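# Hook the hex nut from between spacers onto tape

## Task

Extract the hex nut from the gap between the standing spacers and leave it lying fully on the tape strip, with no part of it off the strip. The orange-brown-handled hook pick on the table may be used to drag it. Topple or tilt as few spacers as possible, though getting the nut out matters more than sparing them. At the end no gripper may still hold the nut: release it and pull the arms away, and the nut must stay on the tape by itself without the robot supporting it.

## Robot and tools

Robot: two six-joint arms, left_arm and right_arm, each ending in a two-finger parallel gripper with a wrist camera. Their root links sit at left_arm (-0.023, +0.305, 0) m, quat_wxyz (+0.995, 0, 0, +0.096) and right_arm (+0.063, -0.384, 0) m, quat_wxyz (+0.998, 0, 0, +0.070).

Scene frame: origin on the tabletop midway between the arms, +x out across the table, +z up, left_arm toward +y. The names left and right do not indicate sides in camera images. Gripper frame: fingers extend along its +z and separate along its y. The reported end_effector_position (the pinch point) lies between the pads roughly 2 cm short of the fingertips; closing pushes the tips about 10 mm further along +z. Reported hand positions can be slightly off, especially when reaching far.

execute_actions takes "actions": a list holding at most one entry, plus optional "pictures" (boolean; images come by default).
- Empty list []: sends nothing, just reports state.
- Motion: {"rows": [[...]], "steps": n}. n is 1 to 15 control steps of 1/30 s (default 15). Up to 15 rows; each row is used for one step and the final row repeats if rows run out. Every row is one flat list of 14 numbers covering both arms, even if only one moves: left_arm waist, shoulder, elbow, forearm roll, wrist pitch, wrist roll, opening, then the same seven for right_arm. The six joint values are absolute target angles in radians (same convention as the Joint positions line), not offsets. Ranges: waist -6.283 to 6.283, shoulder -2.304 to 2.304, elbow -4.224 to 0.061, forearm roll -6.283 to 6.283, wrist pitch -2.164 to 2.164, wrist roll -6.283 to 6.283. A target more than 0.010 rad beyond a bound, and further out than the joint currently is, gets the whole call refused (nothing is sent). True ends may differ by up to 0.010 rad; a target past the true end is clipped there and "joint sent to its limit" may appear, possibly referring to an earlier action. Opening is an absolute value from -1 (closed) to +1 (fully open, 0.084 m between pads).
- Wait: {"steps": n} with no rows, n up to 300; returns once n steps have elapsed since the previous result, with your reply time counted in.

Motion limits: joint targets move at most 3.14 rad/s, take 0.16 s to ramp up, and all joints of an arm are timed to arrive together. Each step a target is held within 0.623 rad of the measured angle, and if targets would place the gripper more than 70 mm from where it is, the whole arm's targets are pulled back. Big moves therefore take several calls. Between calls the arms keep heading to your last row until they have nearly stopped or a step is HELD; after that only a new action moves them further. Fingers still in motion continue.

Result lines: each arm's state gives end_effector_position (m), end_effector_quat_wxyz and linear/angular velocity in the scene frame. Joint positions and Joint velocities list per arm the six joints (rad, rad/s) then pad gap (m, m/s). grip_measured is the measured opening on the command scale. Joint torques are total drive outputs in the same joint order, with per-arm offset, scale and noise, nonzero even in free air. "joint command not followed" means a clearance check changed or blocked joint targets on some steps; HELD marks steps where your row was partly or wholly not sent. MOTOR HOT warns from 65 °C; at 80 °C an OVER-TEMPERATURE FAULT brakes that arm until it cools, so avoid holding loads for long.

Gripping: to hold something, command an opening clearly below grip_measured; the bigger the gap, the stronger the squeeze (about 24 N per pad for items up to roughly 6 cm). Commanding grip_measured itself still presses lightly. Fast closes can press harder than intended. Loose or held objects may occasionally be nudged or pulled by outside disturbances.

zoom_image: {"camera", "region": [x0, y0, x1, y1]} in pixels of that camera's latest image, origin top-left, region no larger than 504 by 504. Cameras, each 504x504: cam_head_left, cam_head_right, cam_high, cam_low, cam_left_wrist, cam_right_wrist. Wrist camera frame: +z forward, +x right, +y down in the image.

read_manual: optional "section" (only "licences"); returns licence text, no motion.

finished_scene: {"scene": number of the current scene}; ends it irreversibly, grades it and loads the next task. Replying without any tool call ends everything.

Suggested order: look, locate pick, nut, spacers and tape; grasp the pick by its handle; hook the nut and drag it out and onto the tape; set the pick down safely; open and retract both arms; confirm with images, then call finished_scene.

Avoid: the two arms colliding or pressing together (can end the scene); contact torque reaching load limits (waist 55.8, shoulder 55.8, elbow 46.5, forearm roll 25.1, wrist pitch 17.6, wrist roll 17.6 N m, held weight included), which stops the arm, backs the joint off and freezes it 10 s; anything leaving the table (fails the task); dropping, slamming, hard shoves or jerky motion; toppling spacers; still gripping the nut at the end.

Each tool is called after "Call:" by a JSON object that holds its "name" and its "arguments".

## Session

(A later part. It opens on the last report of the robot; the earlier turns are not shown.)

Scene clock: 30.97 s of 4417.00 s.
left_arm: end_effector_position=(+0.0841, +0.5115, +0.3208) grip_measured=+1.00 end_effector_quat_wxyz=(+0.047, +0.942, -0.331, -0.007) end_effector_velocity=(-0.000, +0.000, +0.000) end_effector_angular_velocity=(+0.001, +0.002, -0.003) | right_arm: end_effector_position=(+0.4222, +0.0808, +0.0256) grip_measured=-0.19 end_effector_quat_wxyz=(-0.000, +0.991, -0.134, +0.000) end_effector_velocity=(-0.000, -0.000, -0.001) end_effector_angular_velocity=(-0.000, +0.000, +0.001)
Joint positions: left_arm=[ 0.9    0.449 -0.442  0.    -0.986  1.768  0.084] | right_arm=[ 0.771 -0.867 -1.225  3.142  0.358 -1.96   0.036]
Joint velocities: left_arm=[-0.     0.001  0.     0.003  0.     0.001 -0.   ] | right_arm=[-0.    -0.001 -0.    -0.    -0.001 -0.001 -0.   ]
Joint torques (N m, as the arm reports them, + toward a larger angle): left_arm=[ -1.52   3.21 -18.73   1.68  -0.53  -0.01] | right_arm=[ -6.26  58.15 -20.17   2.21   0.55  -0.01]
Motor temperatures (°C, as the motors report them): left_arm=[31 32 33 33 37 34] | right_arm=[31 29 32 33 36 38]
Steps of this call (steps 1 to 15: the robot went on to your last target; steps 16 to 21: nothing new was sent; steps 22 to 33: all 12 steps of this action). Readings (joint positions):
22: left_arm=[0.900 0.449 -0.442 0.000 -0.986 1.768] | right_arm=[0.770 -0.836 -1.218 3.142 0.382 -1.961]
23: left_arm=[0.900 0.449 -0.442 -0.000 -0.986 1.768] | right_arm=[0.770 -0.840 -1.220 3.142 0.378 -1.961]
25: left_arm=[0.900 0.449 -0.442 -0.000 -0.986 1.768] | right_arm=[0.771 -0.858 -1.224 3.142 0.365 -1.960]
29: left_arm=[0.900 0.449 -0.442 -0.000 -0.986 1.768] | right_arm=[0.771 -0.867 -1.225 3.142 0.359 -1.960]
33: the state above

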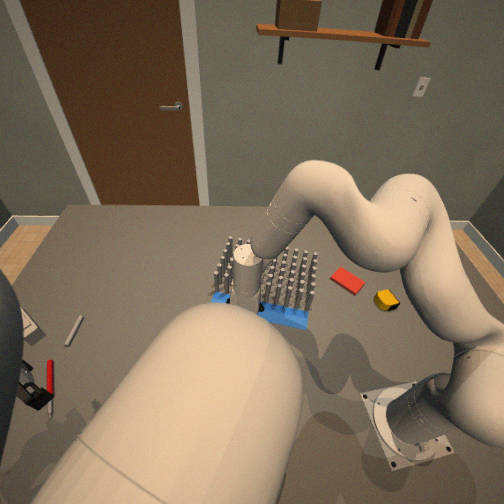

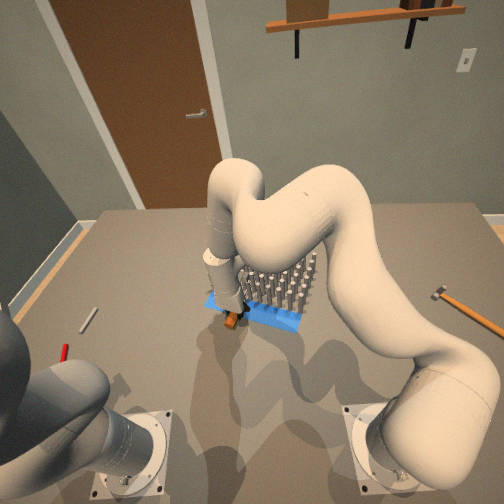

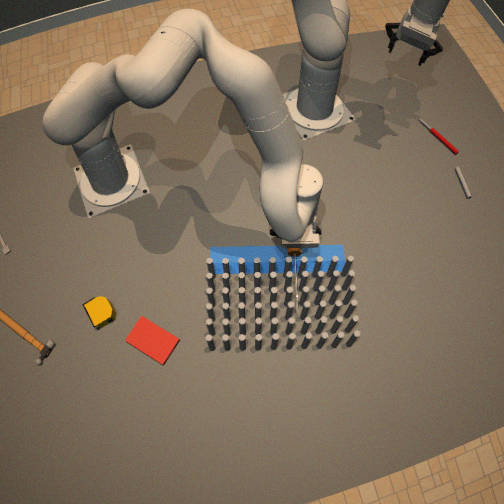

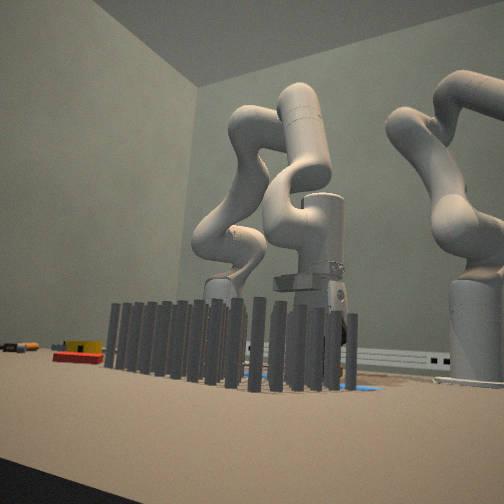

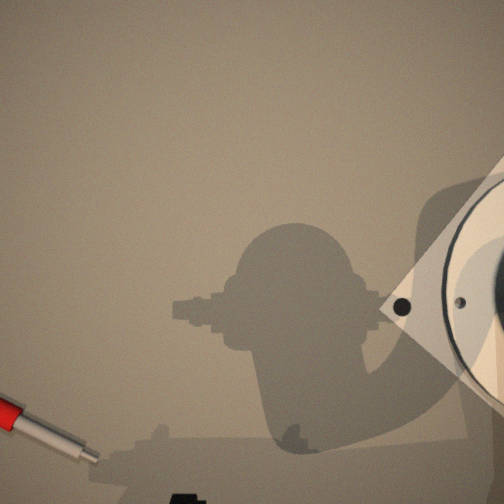

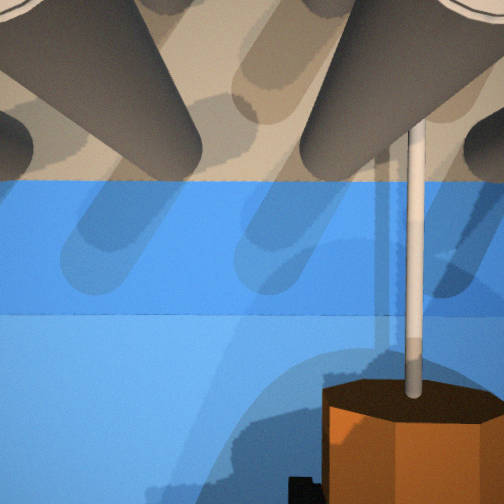

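Call:
{"name": "execute_actions", "arguments": {"actions": [{"rows": [[0.9, 0.449, -0.442, 0, -0.986, 1.768, 1, 0.7715, -0.8352, -1.2172, 3.1416, 0.382, -1.9601, -1], [0.9, 0.449, -0.442, 0, -0.986, 1.768, 1, 0.7715, -0.8352, -1.2172, 3.1416, 0.382, -1.9601, -1], [0.9, 0.449, -0.442, 0, -0.986, 1.768, 1, 0.7715, -0.8352, -1.2172, 3.1416, 0.382, -1.9601, -1], [0.9, 0.449, -0.442, 0, -0.986, 1.768, 1, 0.7715, -0.8352, -1.2172, 3.1416, 0.382, -1.9601, -1], [0.9, 0.449, -0.442, 0, -0.986, 1.768, 1, 0.7715, -0.8352, -1.2172, 3.1416, 0.382, -1.9601, -1], [0.9, 0.449, -0.442, 0, -0.986, 1.768, 1, 0.7715, -0.8352, -1.2172, 3.1416, 0.382, -1.9601, -1], [0.9, 0.449, -0.442, 0, -0.986, 1.768, 1, 0.7715, -0.8352, -1.2172, 3.1416, 0.382, -1.9601, -1], [0.9, 0.449, -0.442, 0, -0.986, 1.768, 1, 0.7715, -0.8352, -1.2172, 3.1416, 0.382, -1.9601, -1], [0.9, 0.449, -0.442, 0, -0.986, 1.768, 1, 0.7669, -0.8406, -1.2282, 3.1416, 0.3876, -1.9647, -1]], "steps": 15}]}}

Call:
{"name": "zoom_image", "arguments": {"camera": "cam_high", "region": [275, 295, 320, 330]}}

Scene clock: 34.37 s of 4417.00 s.
left_arm: end_effector_position=(+0.0841, +0.5115, +0.3208) grip_measured=+1.00 end_effector_quat_wxyz=(+0.047, +0.942, -0.331, -0.007) end_effector_velocity=(+0.000, -0.000, -0.000) end_effector_angular_velocity=(-0.000, +0.000, +0.000) | right_arm: end_effector_position=(+0.4261, +0.0815, +0.0418) grip_measured=-0.19 end_effector_quat_wxyz=(+0.000, +0.991, -0.134, -0.000) end_effector_velocity=(+0.002, +0.002, +0.001) end_effector_angular_velocity=(+0.001, -0.001, +0.002)
Joint positions: left_arm=[ 0.9    0.449 -0.442  0.    -0.986  1.768  0.084] | right_arm=[ 0.767 -0.841 -1.228  3.142  0.387 -1.965  0.036]
Joint velocities: left_arm=[-0.001  0.     0.     0.    -0.    -0.001  0.   ] | right_arm=[-0.001 -0.001 -0.007  0.     0.004 -0.003  0.   ]
Joint torques (N m, as the arm reports them, + toward a larger angle): left_arm=[ -0.85   6.84 -20.27   0.47  -0.54   0.18] | right_arm=[ -6.75  58.67 -20.94   2.22   0.73  -0.16]
Motor temperatures (°C, as the motors report them): left_arm=[31 32 33 33 37 34] | right_arm=[31 30 32 33 36 38]
Steps of this call (steps 1 to 15: the robot went on to your last target; steps 16 to 87: nothing new was sent; steps 88 to 102: all 15 steps of this action). Readings (joint positions):
88: left_arm=[0.900 0.449 -0.442 0.000 -0.986 1.768] | right_arm=[0.772 -0.867 -1.225 3.142 0.358 -1.960]
89: left_arm=[0.900 0.449 -0.442 -0.000 -0.986 1.768] | right_arm=[0.772 -0.863 -1.223 3.142 0.363 -1.960]
91: left_arm=[0.900 0.449 -0.442 0.000 -0.986 1.768] | right_arm=[0.771 -0.844 -1.219 3.142 0.375 -1.960]
95: left_arm=[0.900 0.449 -0.442 -0.000 -0.986 1.768] | right_arm=[0.772 -0.835 -1.218 3.142 0.381 -1.960]
102: the state above

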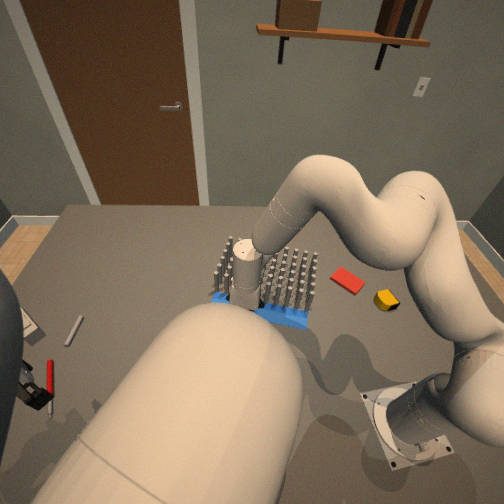

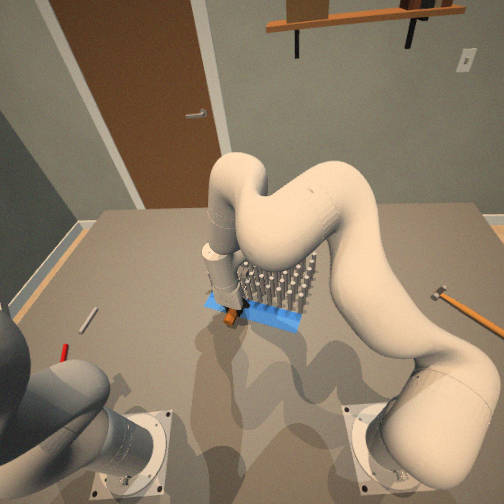

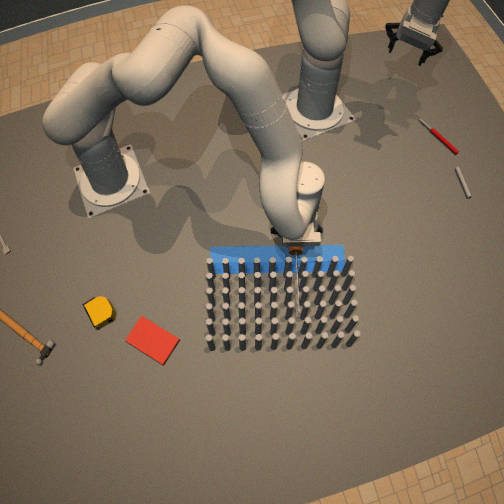

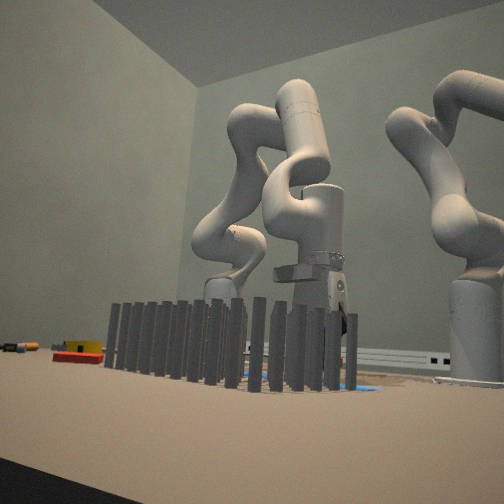

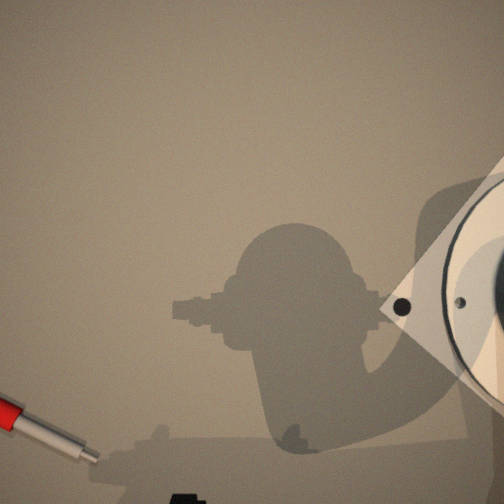

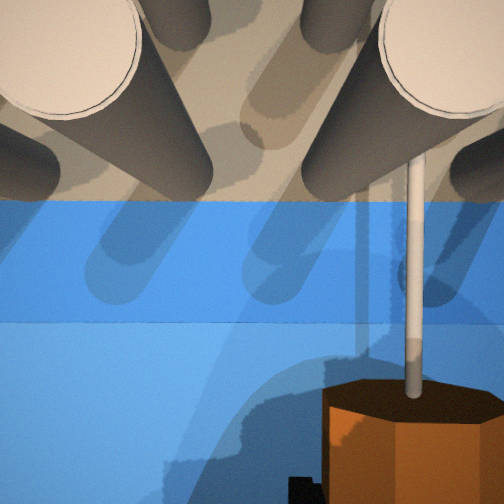

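Region (275, 295, 320, 330) of cam_high's 504x504 image, scaled by 11.200, with more detail than that image has.

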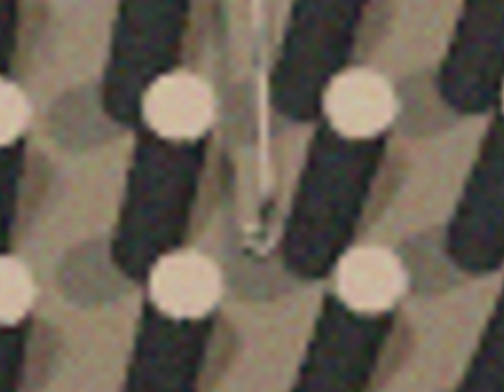

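Call:
{"name": "execute_actions", "arguments": {"actions": [{"rows": [[0.9, 0.449, -0.442, 0, -0.986, 1.768, 1, 0.7669, -0.8726, -1.2363, 3.1416, 0.3637, -1.9647, -1]], "steps": 12}]}}

Call:
{"name": "zoom_image", "arguments": {"camera": "cam_high", "region": [275, 295, 320, 330]}}

Scene clock: 35.37 s of 4417.00 s.
left_arm: end_effector_position=(+0.0841, +0.5115, +0.3208) grip_measured=+1.00 end_effector_quat_wxyz=(+0.047, +0.942, -0.331, -0.007) end_effector_velocity=(-0.000, -0.000, -0.001) end_effector_angular_velocity=(-0.001, +0.002, -0.001) | right_arm: end_effector_position=(+0.4264, +0.0818, +0.0257) grip_measured=-0.19 end_effector_quat_wxyz=(-0.000, +0.991, -0.134, +0.000) end_effector_velocity=(-0.001, -0.002, -0.002) end_effector_angular_velocity=(-0.003, +0.002, +0.000)
Joint positions: left_arm=[ 0.9    0.449 -0.442  0.    -0.986  1.768  0.084] | right_arm=[ 0.767 -0.872 -1.236  3.142  0.364 -1.965  0.036]
Joint velocities: left_arm=[-0.    -0.002  0.001  0.002  0.    -0.001  0.   ] | right_arm=[-0.    -0.001  0.003 -0.    -0.     0.    -0.   ]
Joint torques (N m, as the arm reports them, + toward a larger angle): left_arm=[ -2.93   5.38 -19.52   0.86  -0.45   0.  ] | right_arm=[ -5.99  57.58 -20.58   2.1    0.64  -0.02]
Motor temperatures (°C, as the motors report them): left_arm=[31 32 33 33 37 34] | right_arm=[31 30 32 33 36 38]
Steps of this call (steps 1 to 15: the robot went on to your last target; steps 16 to 18: nothing new was sent; steps 19 to 30: all 12 steps of this action). Readings (joint positions):
19: left_arm=[0.900 0.449 -0.442 0.000 -0.986 1.768] | right_arm=[0.767 -0.841 -1.228 3.142 0.387 -1.965]
20: left_arm=[0.900 0.449 -0.442 0.000 -0.986 1.768] | right_arm=[0.767 -0.845 -1.230 3.142 0.383 -1.965]
22: left_arm=[0.900 0.449 -0.442 -0.000 -0.986 1.768] | right_arm=[0.767 -0.863 -1.234 3.142 0.370 -1.965]
26: left_arm=[0.900 0.449 -0.442 0.000 -0.986 1.768] | right_arm=[0.767 -0.873 -1.236 3.142 0.364 -1.965]
30: the state above

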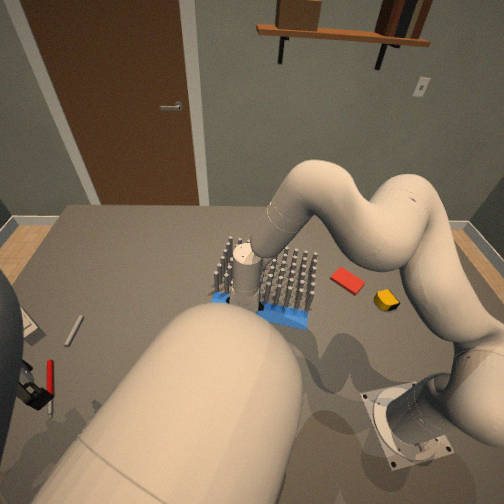

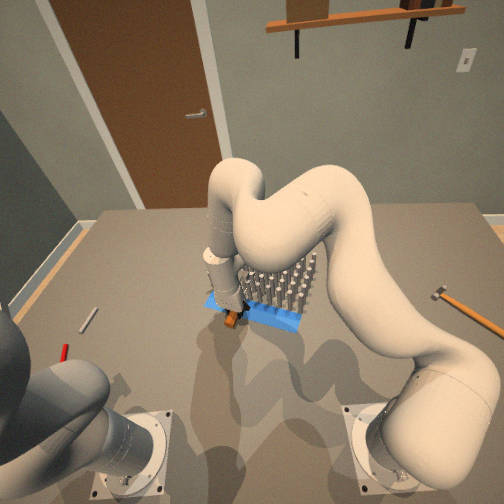

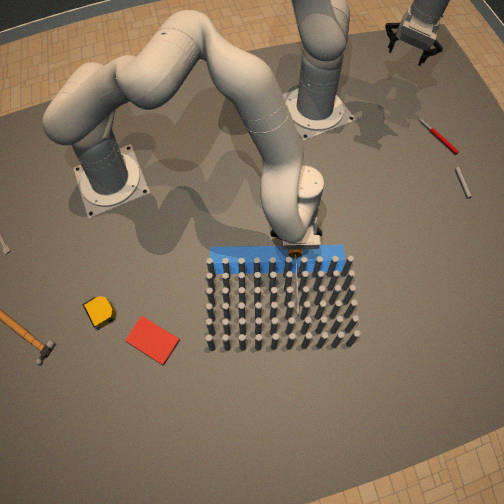

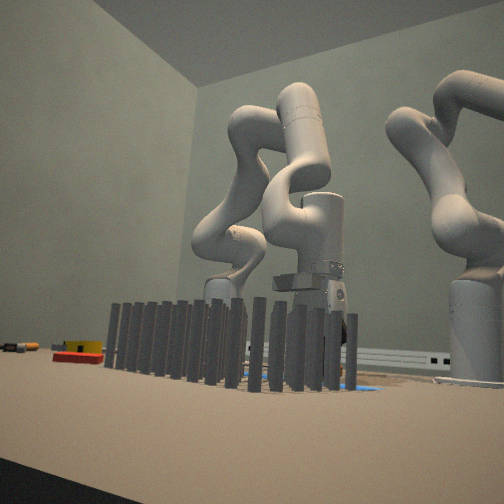

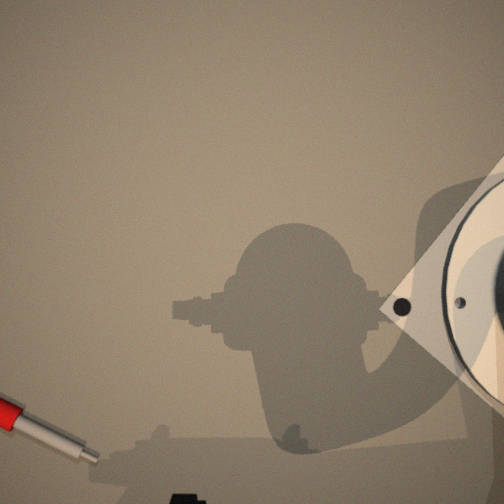

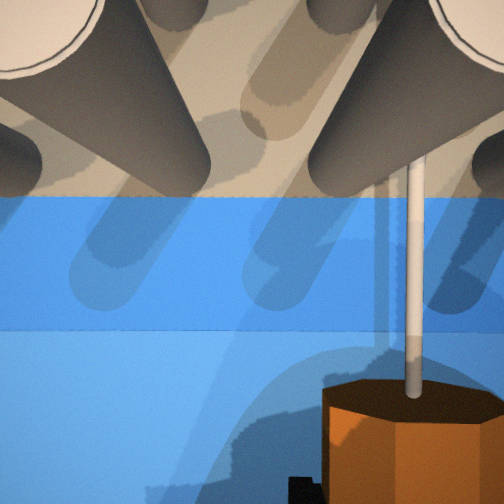

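Region (275, 295, 320, 330) of cam_high's 504x504 image, scaled by 11.200, with more detail than that image has.

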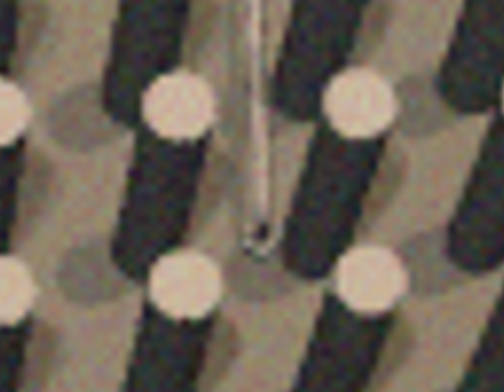

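Call:
{"name": "execute_actions", "arguments": {"actions": [{"rows": [[0.9, 0.449, -0.442, 0, -0.986, 1.768, 1, 0.7837, -0.8639, -1.2185, 3.1416, 0.3547, -1.9479, -1], [0.9, 0.449, -0.442, 0, -0.986, 1.768, 1, 0.7837, -0.8639, -1.2185, 3.1416, 0.3547, -1.9479, -1], [0.9, 0.449, -0.442, 0, -0.986, 1.768, 1, 0.7837, -0.8639, -1.2185, 3.1416, 0.3547, -1.9479, -1], [0.9, 0.449, -0.442, 0, -0.986, 1.768, 1, 0.8005, -0.8551, -1.2007, 3.1416, 0.3456, -1.9312, -1], [0.9, 0.449, -0.442, 0, -0.986, 1.768, 1, 0.8005, -0.8551, -1.2007, 3.1416, 0.3456, -1.9312, -1], [0.9, 0.449, -0.442, 0, -0.986, 1.768, 1, 0.8005, -0.8551, -1.2007, 3.1416, 0.3456, -1.9312, -1], [0.9, 0.449, -0.442, 0, -0.986, 1.768, 1, 0.8172, -0.8464, -1.1829, 3.1416, 0.3366, -1.9144, -1], [0.9, 0.449, -0.442, 0, -0.986, 1.768, 1, 0.8172, -0.8464, -1.1829, 3.1416, 0.3366, -1.9144, -1], [0.9, 0.449, -0.442, 0, -0.986, 1.768, 1, 0.8172, -0.8464, -1.1829, 3.1416, 0.3366, -1.9144, -1], [0.9, 0.449, -0.442, 0, -0.986, 1.768, 1, 0.834, -0.8376, -1.1651, 3.1416, 0.3275, -1.8976, -1]], "steps": 15}]}}

Call:
{"name": "zoom_image", "arguments": {"camera": "cam_high", "region": [255, 255, 335, 330]}}

Scene clock: 36.87 s of 4417.00 s.
left_arm: end_effector_position=(+0.0841, +0.5115, +0.3208) grip_measured=+1.00 end_effector_quat_wxyz=(+0.047, +0.942, -0.331, -0.007) end_effector_velocity=(+0.000, -0.000, -0.000) end_effector_angular_velocity=(-0.001, -0.001, +0.000) | right_arm: end_effector_position=(+0.3827, +0.0871, +0.0254) grip_measured=-0.19 end_effector_quat_wxyz=(+0.000, +0.991, -0.134, -0.000) end_effector_velocity=(-0.013, -0.001, -0.001) end_effector_angular_velocity=(+0.002, -0.001, -0.013)
Joint positions: left_arm=[ 0.9    0.449 -0.442  0.    -0.986  1.768  0.084] | right_arm=[ 0.833 -0.838 -1.166  3.142  0.328 -1.899  0.036]
Joint velocities: left_arm=[-0.001 -0.     0.    -0.002 -0.    -0.    -0.   ] | right_arm=[ 0.017  0.012  0.028  0.001 -0.018  0.03   0.   ]
Joint torques (N m, as the arm reports them, + toward a larger angle): left_arm=[ -2.56   7.37 -18.9    1.37  -0.45   0.06] | right_arm=[ -8.18  55.96 -21.27   2.24   0.64   0.01]
Motor temperatures (°C, as the motors report them): left_arm=[31 32 33 33 37 34] | right_arm=[31 30 32 33 36 38]
Steps of this call (steps 1 to 15: the robot went on to your last target; steps 16 to 30: nothing new was sent; steps 31 to 45: all 15 steps of this action). Readings (joint positions):
31: left_arm=[0.900 0.449 -0.442 0.000 -0.986 1.768] | right_arm=[0.767 -0.872 -1.236 3.142 0.363 -1.964]
32: left_arm=[0.900 0.449 -0.442 -0.000 -0.986 1.768] | right_arm=[0.770 -0.871 -1.232 3.142 0.361 -1.960]
34: left_arm=[0.900 0.449 -0.442 0.000 -0.986 1.768] | right_arm=[0.780 -0.866 -1.223 3.142 0.357 -1.952]
38: left_arm=[0.900 0.449 -0.442 -0.000 -0.986 1.768] | right_arm=[0.802 -0.854 -1.199 3.142 0.345 -1.930]
45: the state above

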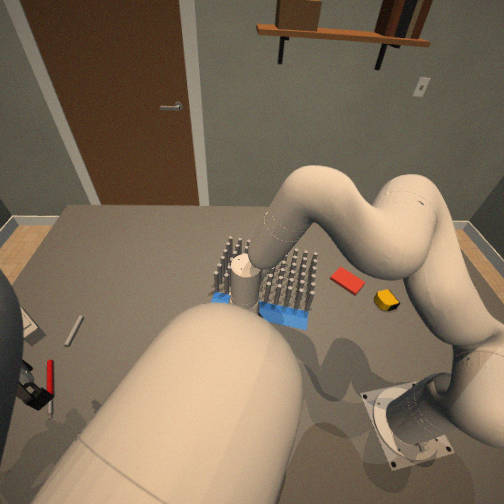

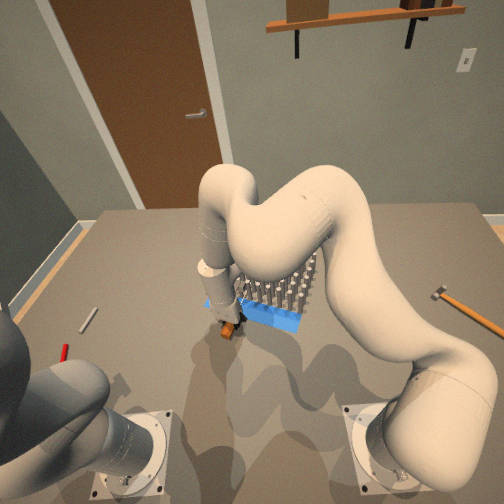

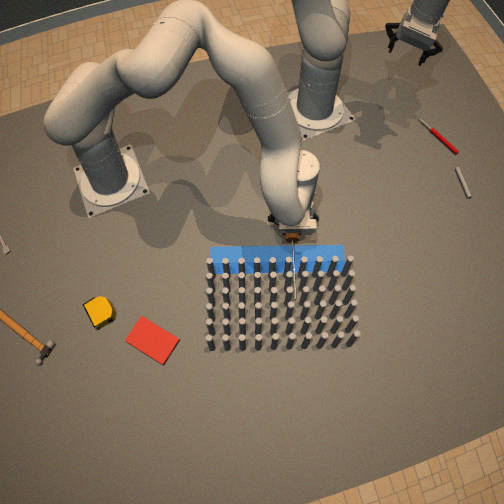

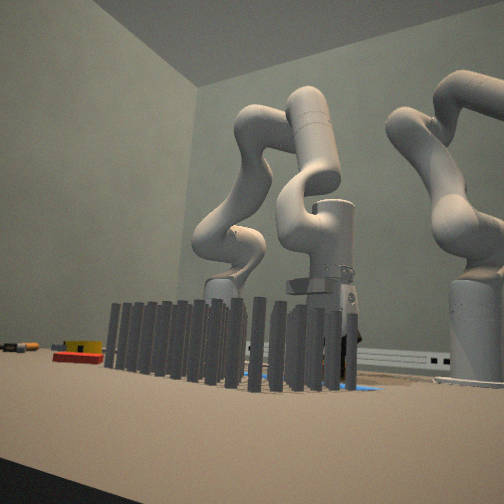

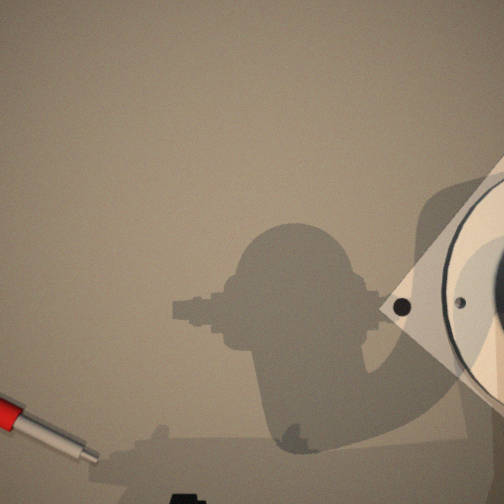

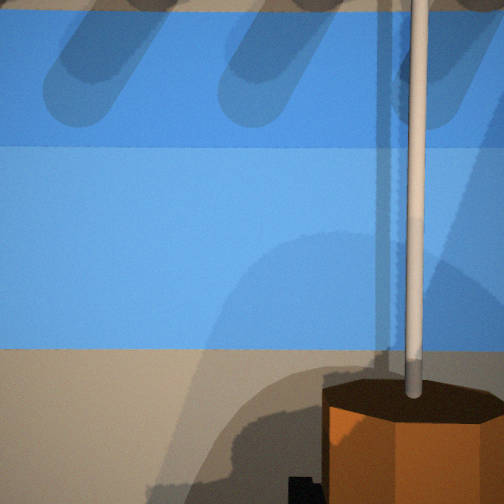

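Region (255, 255, 335, 330) of cam_high's 504x504 image, scaled by 6.300, with more detail than that image has; it fills the top 472 rows of this view, and the rest is white.

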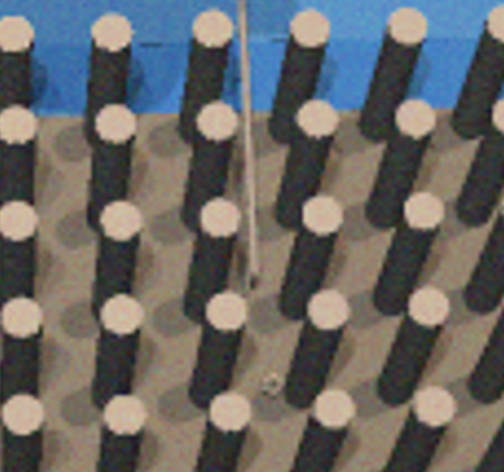

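Call:
{"name": "execute_actions", "arguments": {"actions": [{"rows": [[0.9, 0.449, -0.442, 0, -0.986, 1.768, 1, 0.834, -0.8405, -1.1658, 3.1416, 0.3253, -1.8976, 0.4]], "steps": 12}], "pictures": false}}

Call:
{"name": "execute_actions", "arguments": {"actions": [{"rows": [[0.9, 0.449, -0.442, 0, -0.986, 1.768, 1, 0.834, -0.8405, -1.1658, 3.1416, 0.3253, -1.8976, -1]], "steps": 12}]}}

Call:
{"name": "zoom_image", "arguments": {"camera": "cam_high", "region": [255, 255, 335, 330]}}

Scene clock: 39.43 s of 4417.00 s.
left_arm: end_effector_position=(+0.0841, +0.5115, +0.3208) grip_measured=+1.00 end_effector_quat_wxyz=(+0.047, +0.942, -0.331, -0.007) end_effector_velocity=(+0.000, +0.000, +0.000) end_effector_angular_velocity=(+0.000, -0.001, +0.003) | right_arm: end_effector_position=(+0.3821, +0.0871, +0.0240) grip_measured=+0.39 end_effector_quat_wxyz=(-0.000, +0.991, -0.134, +0.000) end_effector_velocity=(-0.000, -0.001, -0.000) end_effector_angular_velocity=(-0.002, +0.001, +0.002)
Joint positions: left_arm=[ 0.9    0.449 -0.442 -0.    -0.986  1.768  0.084] | right_arm=[ 0.834 -0.84  -1.166  3.142  0.325 -1.898  0.061]
Joint velocities: left_arm=[ 0.001 -0.    -0.001 -0.001 -0.    -0.001  0.   ] | right_arm=[-0.    -0.     0.001 -0.001  0.001 -0.001  0.   ]
Joint torques (N m, as the arm reports them, + toward a larger angle): left_arm=[  0.74   6.34 -19.53   1.19  -0.6    0.07] | right_arm=[ -5.97  55.93 -19.04   2.19   0.6    0.  ]
Motor temperatures (°C, as the motors report them): left_arm=[31 32 33 33 37 34] | right_arm=[31 30 32 33 36 38]
Steps of this call (steps 1 to 15: the robot went on to your last target; steps 16 to 65: nothing new was sent; steps 66 to 77: all 12 steps of this action). Readings (joint positions):
66: left_arm=[0.900 0.449 -0.442 -0.000 -0.986 1.768] | right_arm=[0.834 -0.838 -1.165 3.142 0.327 -1.898]
67: left_arm=[0.900 0.449 -0.442 0.000 -0.986 1.768] | right_arm=[0.834 -0.838 -1.165 3.142 0.327 -1.898]
69: left_arm=[0.900 0.449 -0.442 -0.000 -0.986 1.768] | right_arm=[0.834 -0.840 -1.166 3.142 0.326 -1.898]
73: left_arm=[0.900 0.449 -0.442 -0.000 -0.986 1.768] | right_arm=[0.834 -0.840 -1.166 3.142 0.325 -1.898]
77: the state above

Scene clock: 39.83 s of 4417.00 s.
left_arm: end_effector_position=(+0.0841, +0.5115, +0.3208) grip_measured=+1.00 end_effector_quat_wxyz=(+0.047, +0.942, -0.331, -0.007) end_effector_velocity=(-0.000, -0.000, -0.000) end_effector_angular_velocity=(+0.000, +0.001, -0.001) | right_arm: end_effector_position=(+0.3821, +0.0871, +0.0240) grip_measured=-0.19 end_effector_quat_wxyz=(-0.000, +0.991, -0.134, +0.000) end_effector_velocity=(-0.000, -0.000, -0.000) end_effector_angular_velocity=(-0.001, +0.000, -0.000)
Joint positions: left_arm=[ 0.9    0.449 -0.442 -0.    -0.986  1.768  0.084] | right_arm=[ 0.834 -0.84  -1.166  3.142  0.325 -1.898  0.036]
Joint velocities: left_arm=[-0.001  0.001  0.001  0.001  0.    -0.001 -0.   ] | right_arm=[-0.     0.     0.    -0.001  0.     0.001  0.   ]
Joint torques (N m, as the arm reports them, + toward a larger angle): left_arm=[ -2.62   5.   -20.82   1.02  -0.48  -0.08] | right_arm=[ -6.17  55.16 -19.44   2.19   0.61  -0.02]
Motor temperatures (°C, as the motors report them): left_arm=[31 32 33 33 37 34] | right_arm=[31 30 32 33 36 38]
Steps of this call (steps 1 to 12: all 12 steps of this action). Readings (joint positions):
1: left_arm=[0.900 0.449 -0.442 -0.000 -0.986 1.768] | right_arm=[0.834 -0.840 -1.166 3.142 0.325 -1.898]
2: left_arm=[0.900 0.449 -0.442 0.000 -0.986 1.768] | right_arm=[0.834 -0.840 -1.166 3.142 0.325 -1.898]
4: left_arm=[0.900 0.449 -0.442 -0.000 -0.986 1.768] | right_arm=[0.834 -0.840 -1.166 3.142 0.325 -1.898]
8: left_arm=[0.900 0.449 -0.442 -0.000 -0.986 1.768] | right_arm=[0.834 -0.840 -1.166 3.142 0.325 -1.898]
12: the state above

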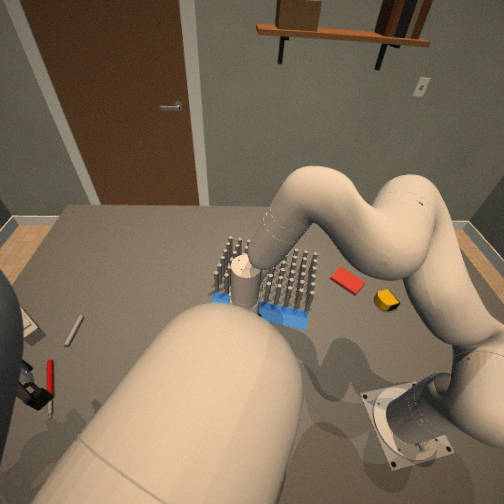

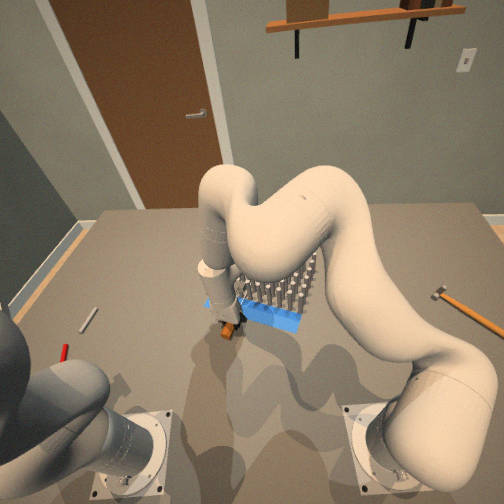

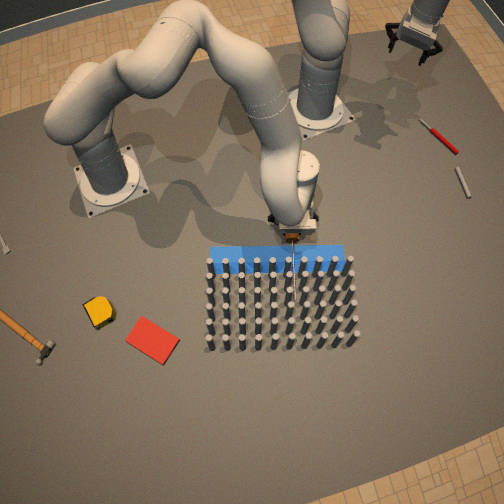

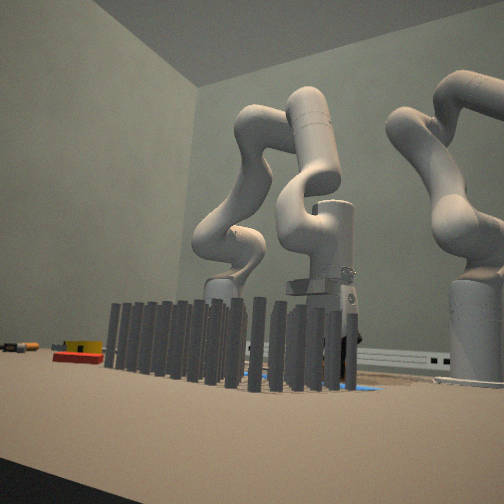

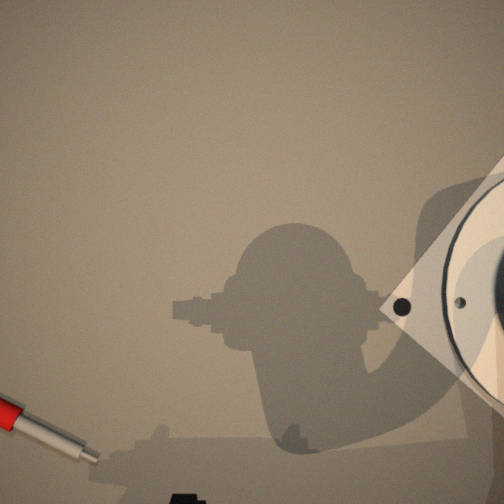

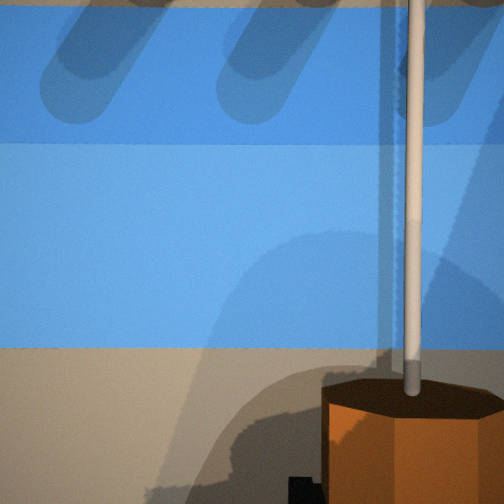

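Region (255, 255, 335, 330) of cam_high's 504x504 image, scaled by 6.300, with more detail than that image has; it fills the top 472 rows of this view, and the rest is white.

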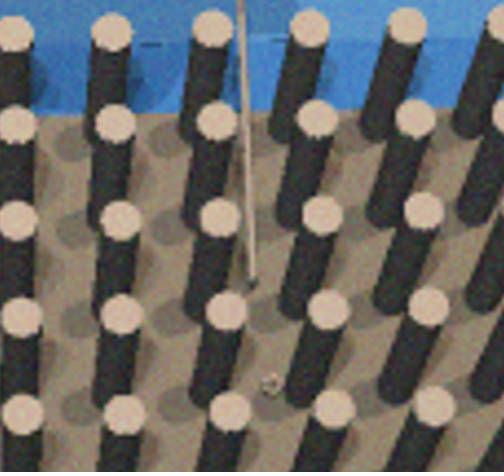

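Call:
{"name": "execute_actions", "arguments": {"actions": [{"rows": [[0.9, 0.449, -0.442, 0, -0.986, 1.768, 1, 0.8364, -0.8115, -1.1708, 3.1416, 0.3593, -1.8952, -1]], "steps": 10}], "pictures": false}}

Call:
{"name": "execute_actions", "arguments": {"actions": [{"rows": [[0.9, 0.449, -0.442, 0, -0.986, 1.768, 1, 0.7688, -0.8406, -1.2282, 3.1416, 0.3876, -1.9628, -1]], "steps": 12}]}}

Call:
{"name": "zoom_image", "arguments": {"camera": "cam_high", "region": [275, 295, 320, 330]}}

Scene clock: 41.73 s of 4417.00 s.
left_arm: end_effector_position=(+0.0841, +0.5115, +0.3208) grip_measured=+1.00 end_effector_quat_wxyz=(+0.047, +0.942, -0.331, -0.007) end_effector_velocity=(+0.000, +0.000, +0.001) end_effector_angular_velocity=(+0.001, -0.001, +0.000) | right_arm: end_effector_position=(+0.3833, +0.0912, +0.0416) grip_measured=-0.19 end_effector_quat_wxyz=(+0.000, +0.991, -0.134, -0.000) end_effector_velocity=(-0.003, -0.004, -0.003) end_effector_angular_velocity=(-0.010, +0.007, +0.000)
Joint positions: left_arm=[ 0.9    0.449 -0.442  0.    -0.986  1.768  0.084] | right_arm=[ 0.836 -0.812 -1.171  3.142  0.359 -1.895  0.036]
Joint velocities: left_arm=[-0.     0.001 -0.001 -0.     0.    -0.     0.   ] | right_arm=[-0.    -0.003  0.005 -0.001  0.005 -0.    -0.   ]
Joint torques (N m, as the arm reports them, + toward a larger angle): left_arm=[ -2.76   5.45 -19.06   0.58  -0.6   -0.24] | right_arm=[ -7.56  57.8  -20.9    1.89   0.63  -0.07]
Motor temperatures (°C, as the motors report them): left_arm=[31 32 33 33 37 34] | right_arm=[31 30 32 33 36 38]
Steps of this call (steps 1 to 15: the robot went on to your last target; steps 16 to 47: nothing new was sent; steps 48 to 57: all 10 steps of this action). Readings (joint positions):
48: left_arm=[0.900 0.449 -0.442 0.000 -0.986 1.768] | right_arm=[0.834 -0.840 -1.166 3.142 0.326 -1.898]
49: left_arm=[0.900 0.449 -0.442 -0.000 -0.986 1.768] | right_arm=[0.834 -0.837 -1.166 3.142 0.332 -1.897]
51: left_arm=[0.900 0.449 -0.442 0.000 -0.986 1.768] | right_arm=[0.836 -0.820 -1.169 3.142 0.350 -1.896]
55: left_arm=[0.900 0.449 -0.442 0.000 -0.986 1.768] | right_arm=[0.836 -0.812 -1.171 3.142 0.358 -1.895]
57: the state above

Scene clock: 42.13 s of 4417.00 s.
left_arm: end_effector_position=(+0.0841, +0.5115, +0.3208) grip_measured=+1.00 end_effector_quat_wxyz=(+0.047, +0.942, -0.331, -0.007) end_effector_velocity=(-0.000, +0.000, +0.000) end_effector_angular_velocity=(+0.001, -0.000, +0.002) | right_arm: end_effector_position=(+0.4249, +0.0825, +0.0419) grip_measured=-0.19 end_effector_quat_wxyz=(+0.000, +0.991, -0.134, -0.000) end_effector_velocity=(-0.000, -0.001, -0.000) end_effector_angular_velocity=(-0.002, +0.002, +0.001)
Joint positions: left_arm=[ 0.9    0.449 -0.442 -0.    -0.986  1.768  0.084] | right_arm=[ 0.77  -0.84  -1.228  3.142  0.388 -1.963  0.036]
Joint velocities: left_arm=[ 0.001  0.    -0.001 -0.    -0.    -0.001 -0.   ] | right_arm=[-0.001 -0.     0.001  0.002  0.002 -0.004 -0.   ]
Joint torques (N m, as the arm reports them, + toward a larger angle): left_arm=[ -1.56   4.74 -19.59   0.81  -0.43  -0.25] | right_arm=[ -7.04  59.   -20.74   2.58   0.63  -0.02]
Motor temperatures (°C, as the motors report them): left_arm=[31 32 33 33 37 34] | right_arm=[31 30 32 33 36 38]
Steps of this call (steps 1 to 12: all 12 steps of this action). Readings (joint positions):
1: left_arm=[0.900 0.449 -0.442 0.000 -0.986 1.768] | right_arm=[0.836 -0.812 -1.171 3.142 0.359 -1.896]
2: left_arm=[0.900 0.449 -0.442 -0.000 -0.986 1.768] | right_arm=[0.832 -0.814 -1.176 3.142 0.363 -1.902]
4: left_arm=[0.900 0.449 -0.442 -0.000 -0.986 1.768] | right_arm=[0.796 -0.830 -1.206 3.142 0.377 -1.937]
8: left_arm=[0.900 0.449 -0.442 -0.000 -0.986 1.768] | right_arm=[0.769 -0.840 -1.227 3.142 0.387 -1.961]
12: the state above

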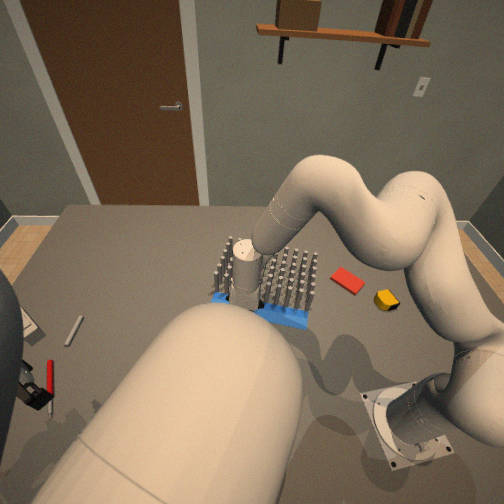

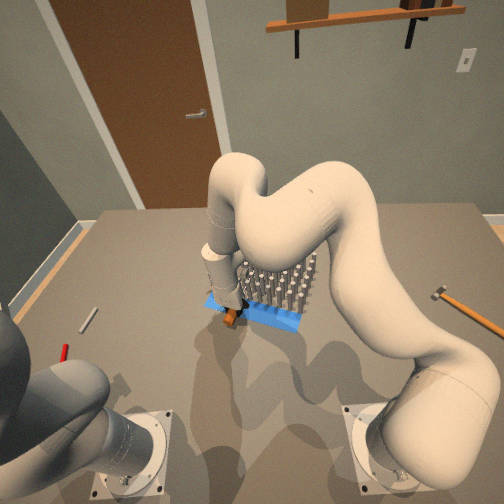

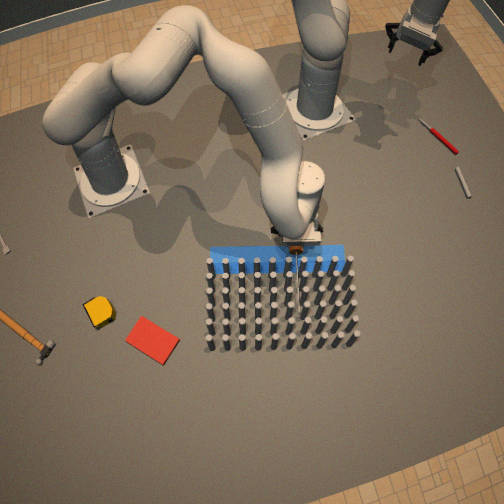

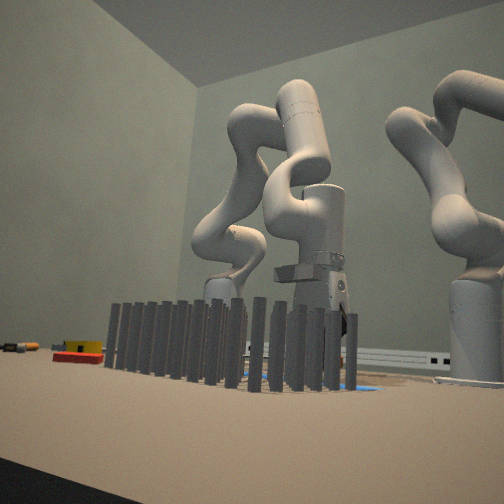

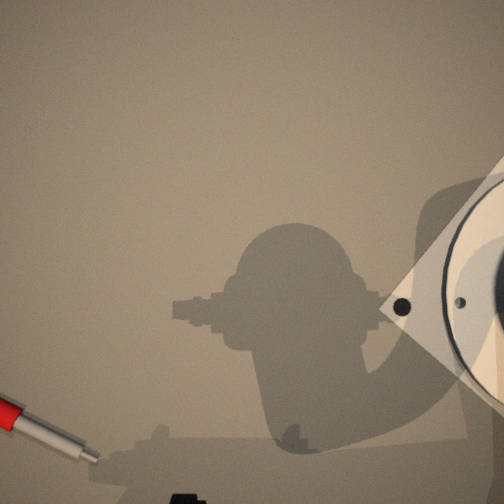

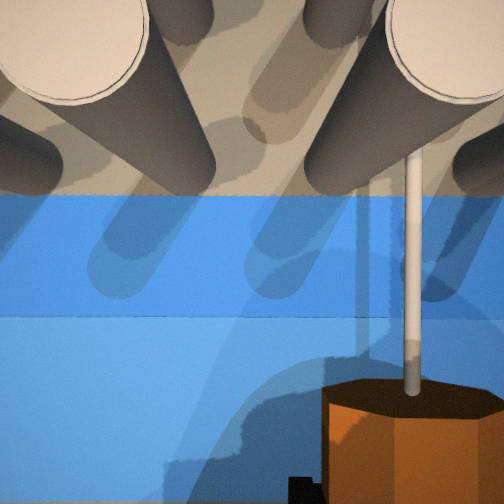

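Region (275, 295, 320, 330) of cam_high's 504x504 image, scaled by 11.200, with more detail than that image has.

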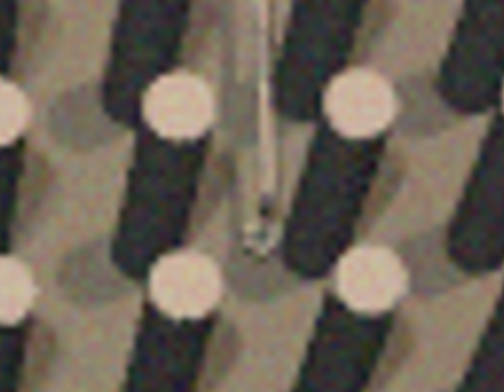

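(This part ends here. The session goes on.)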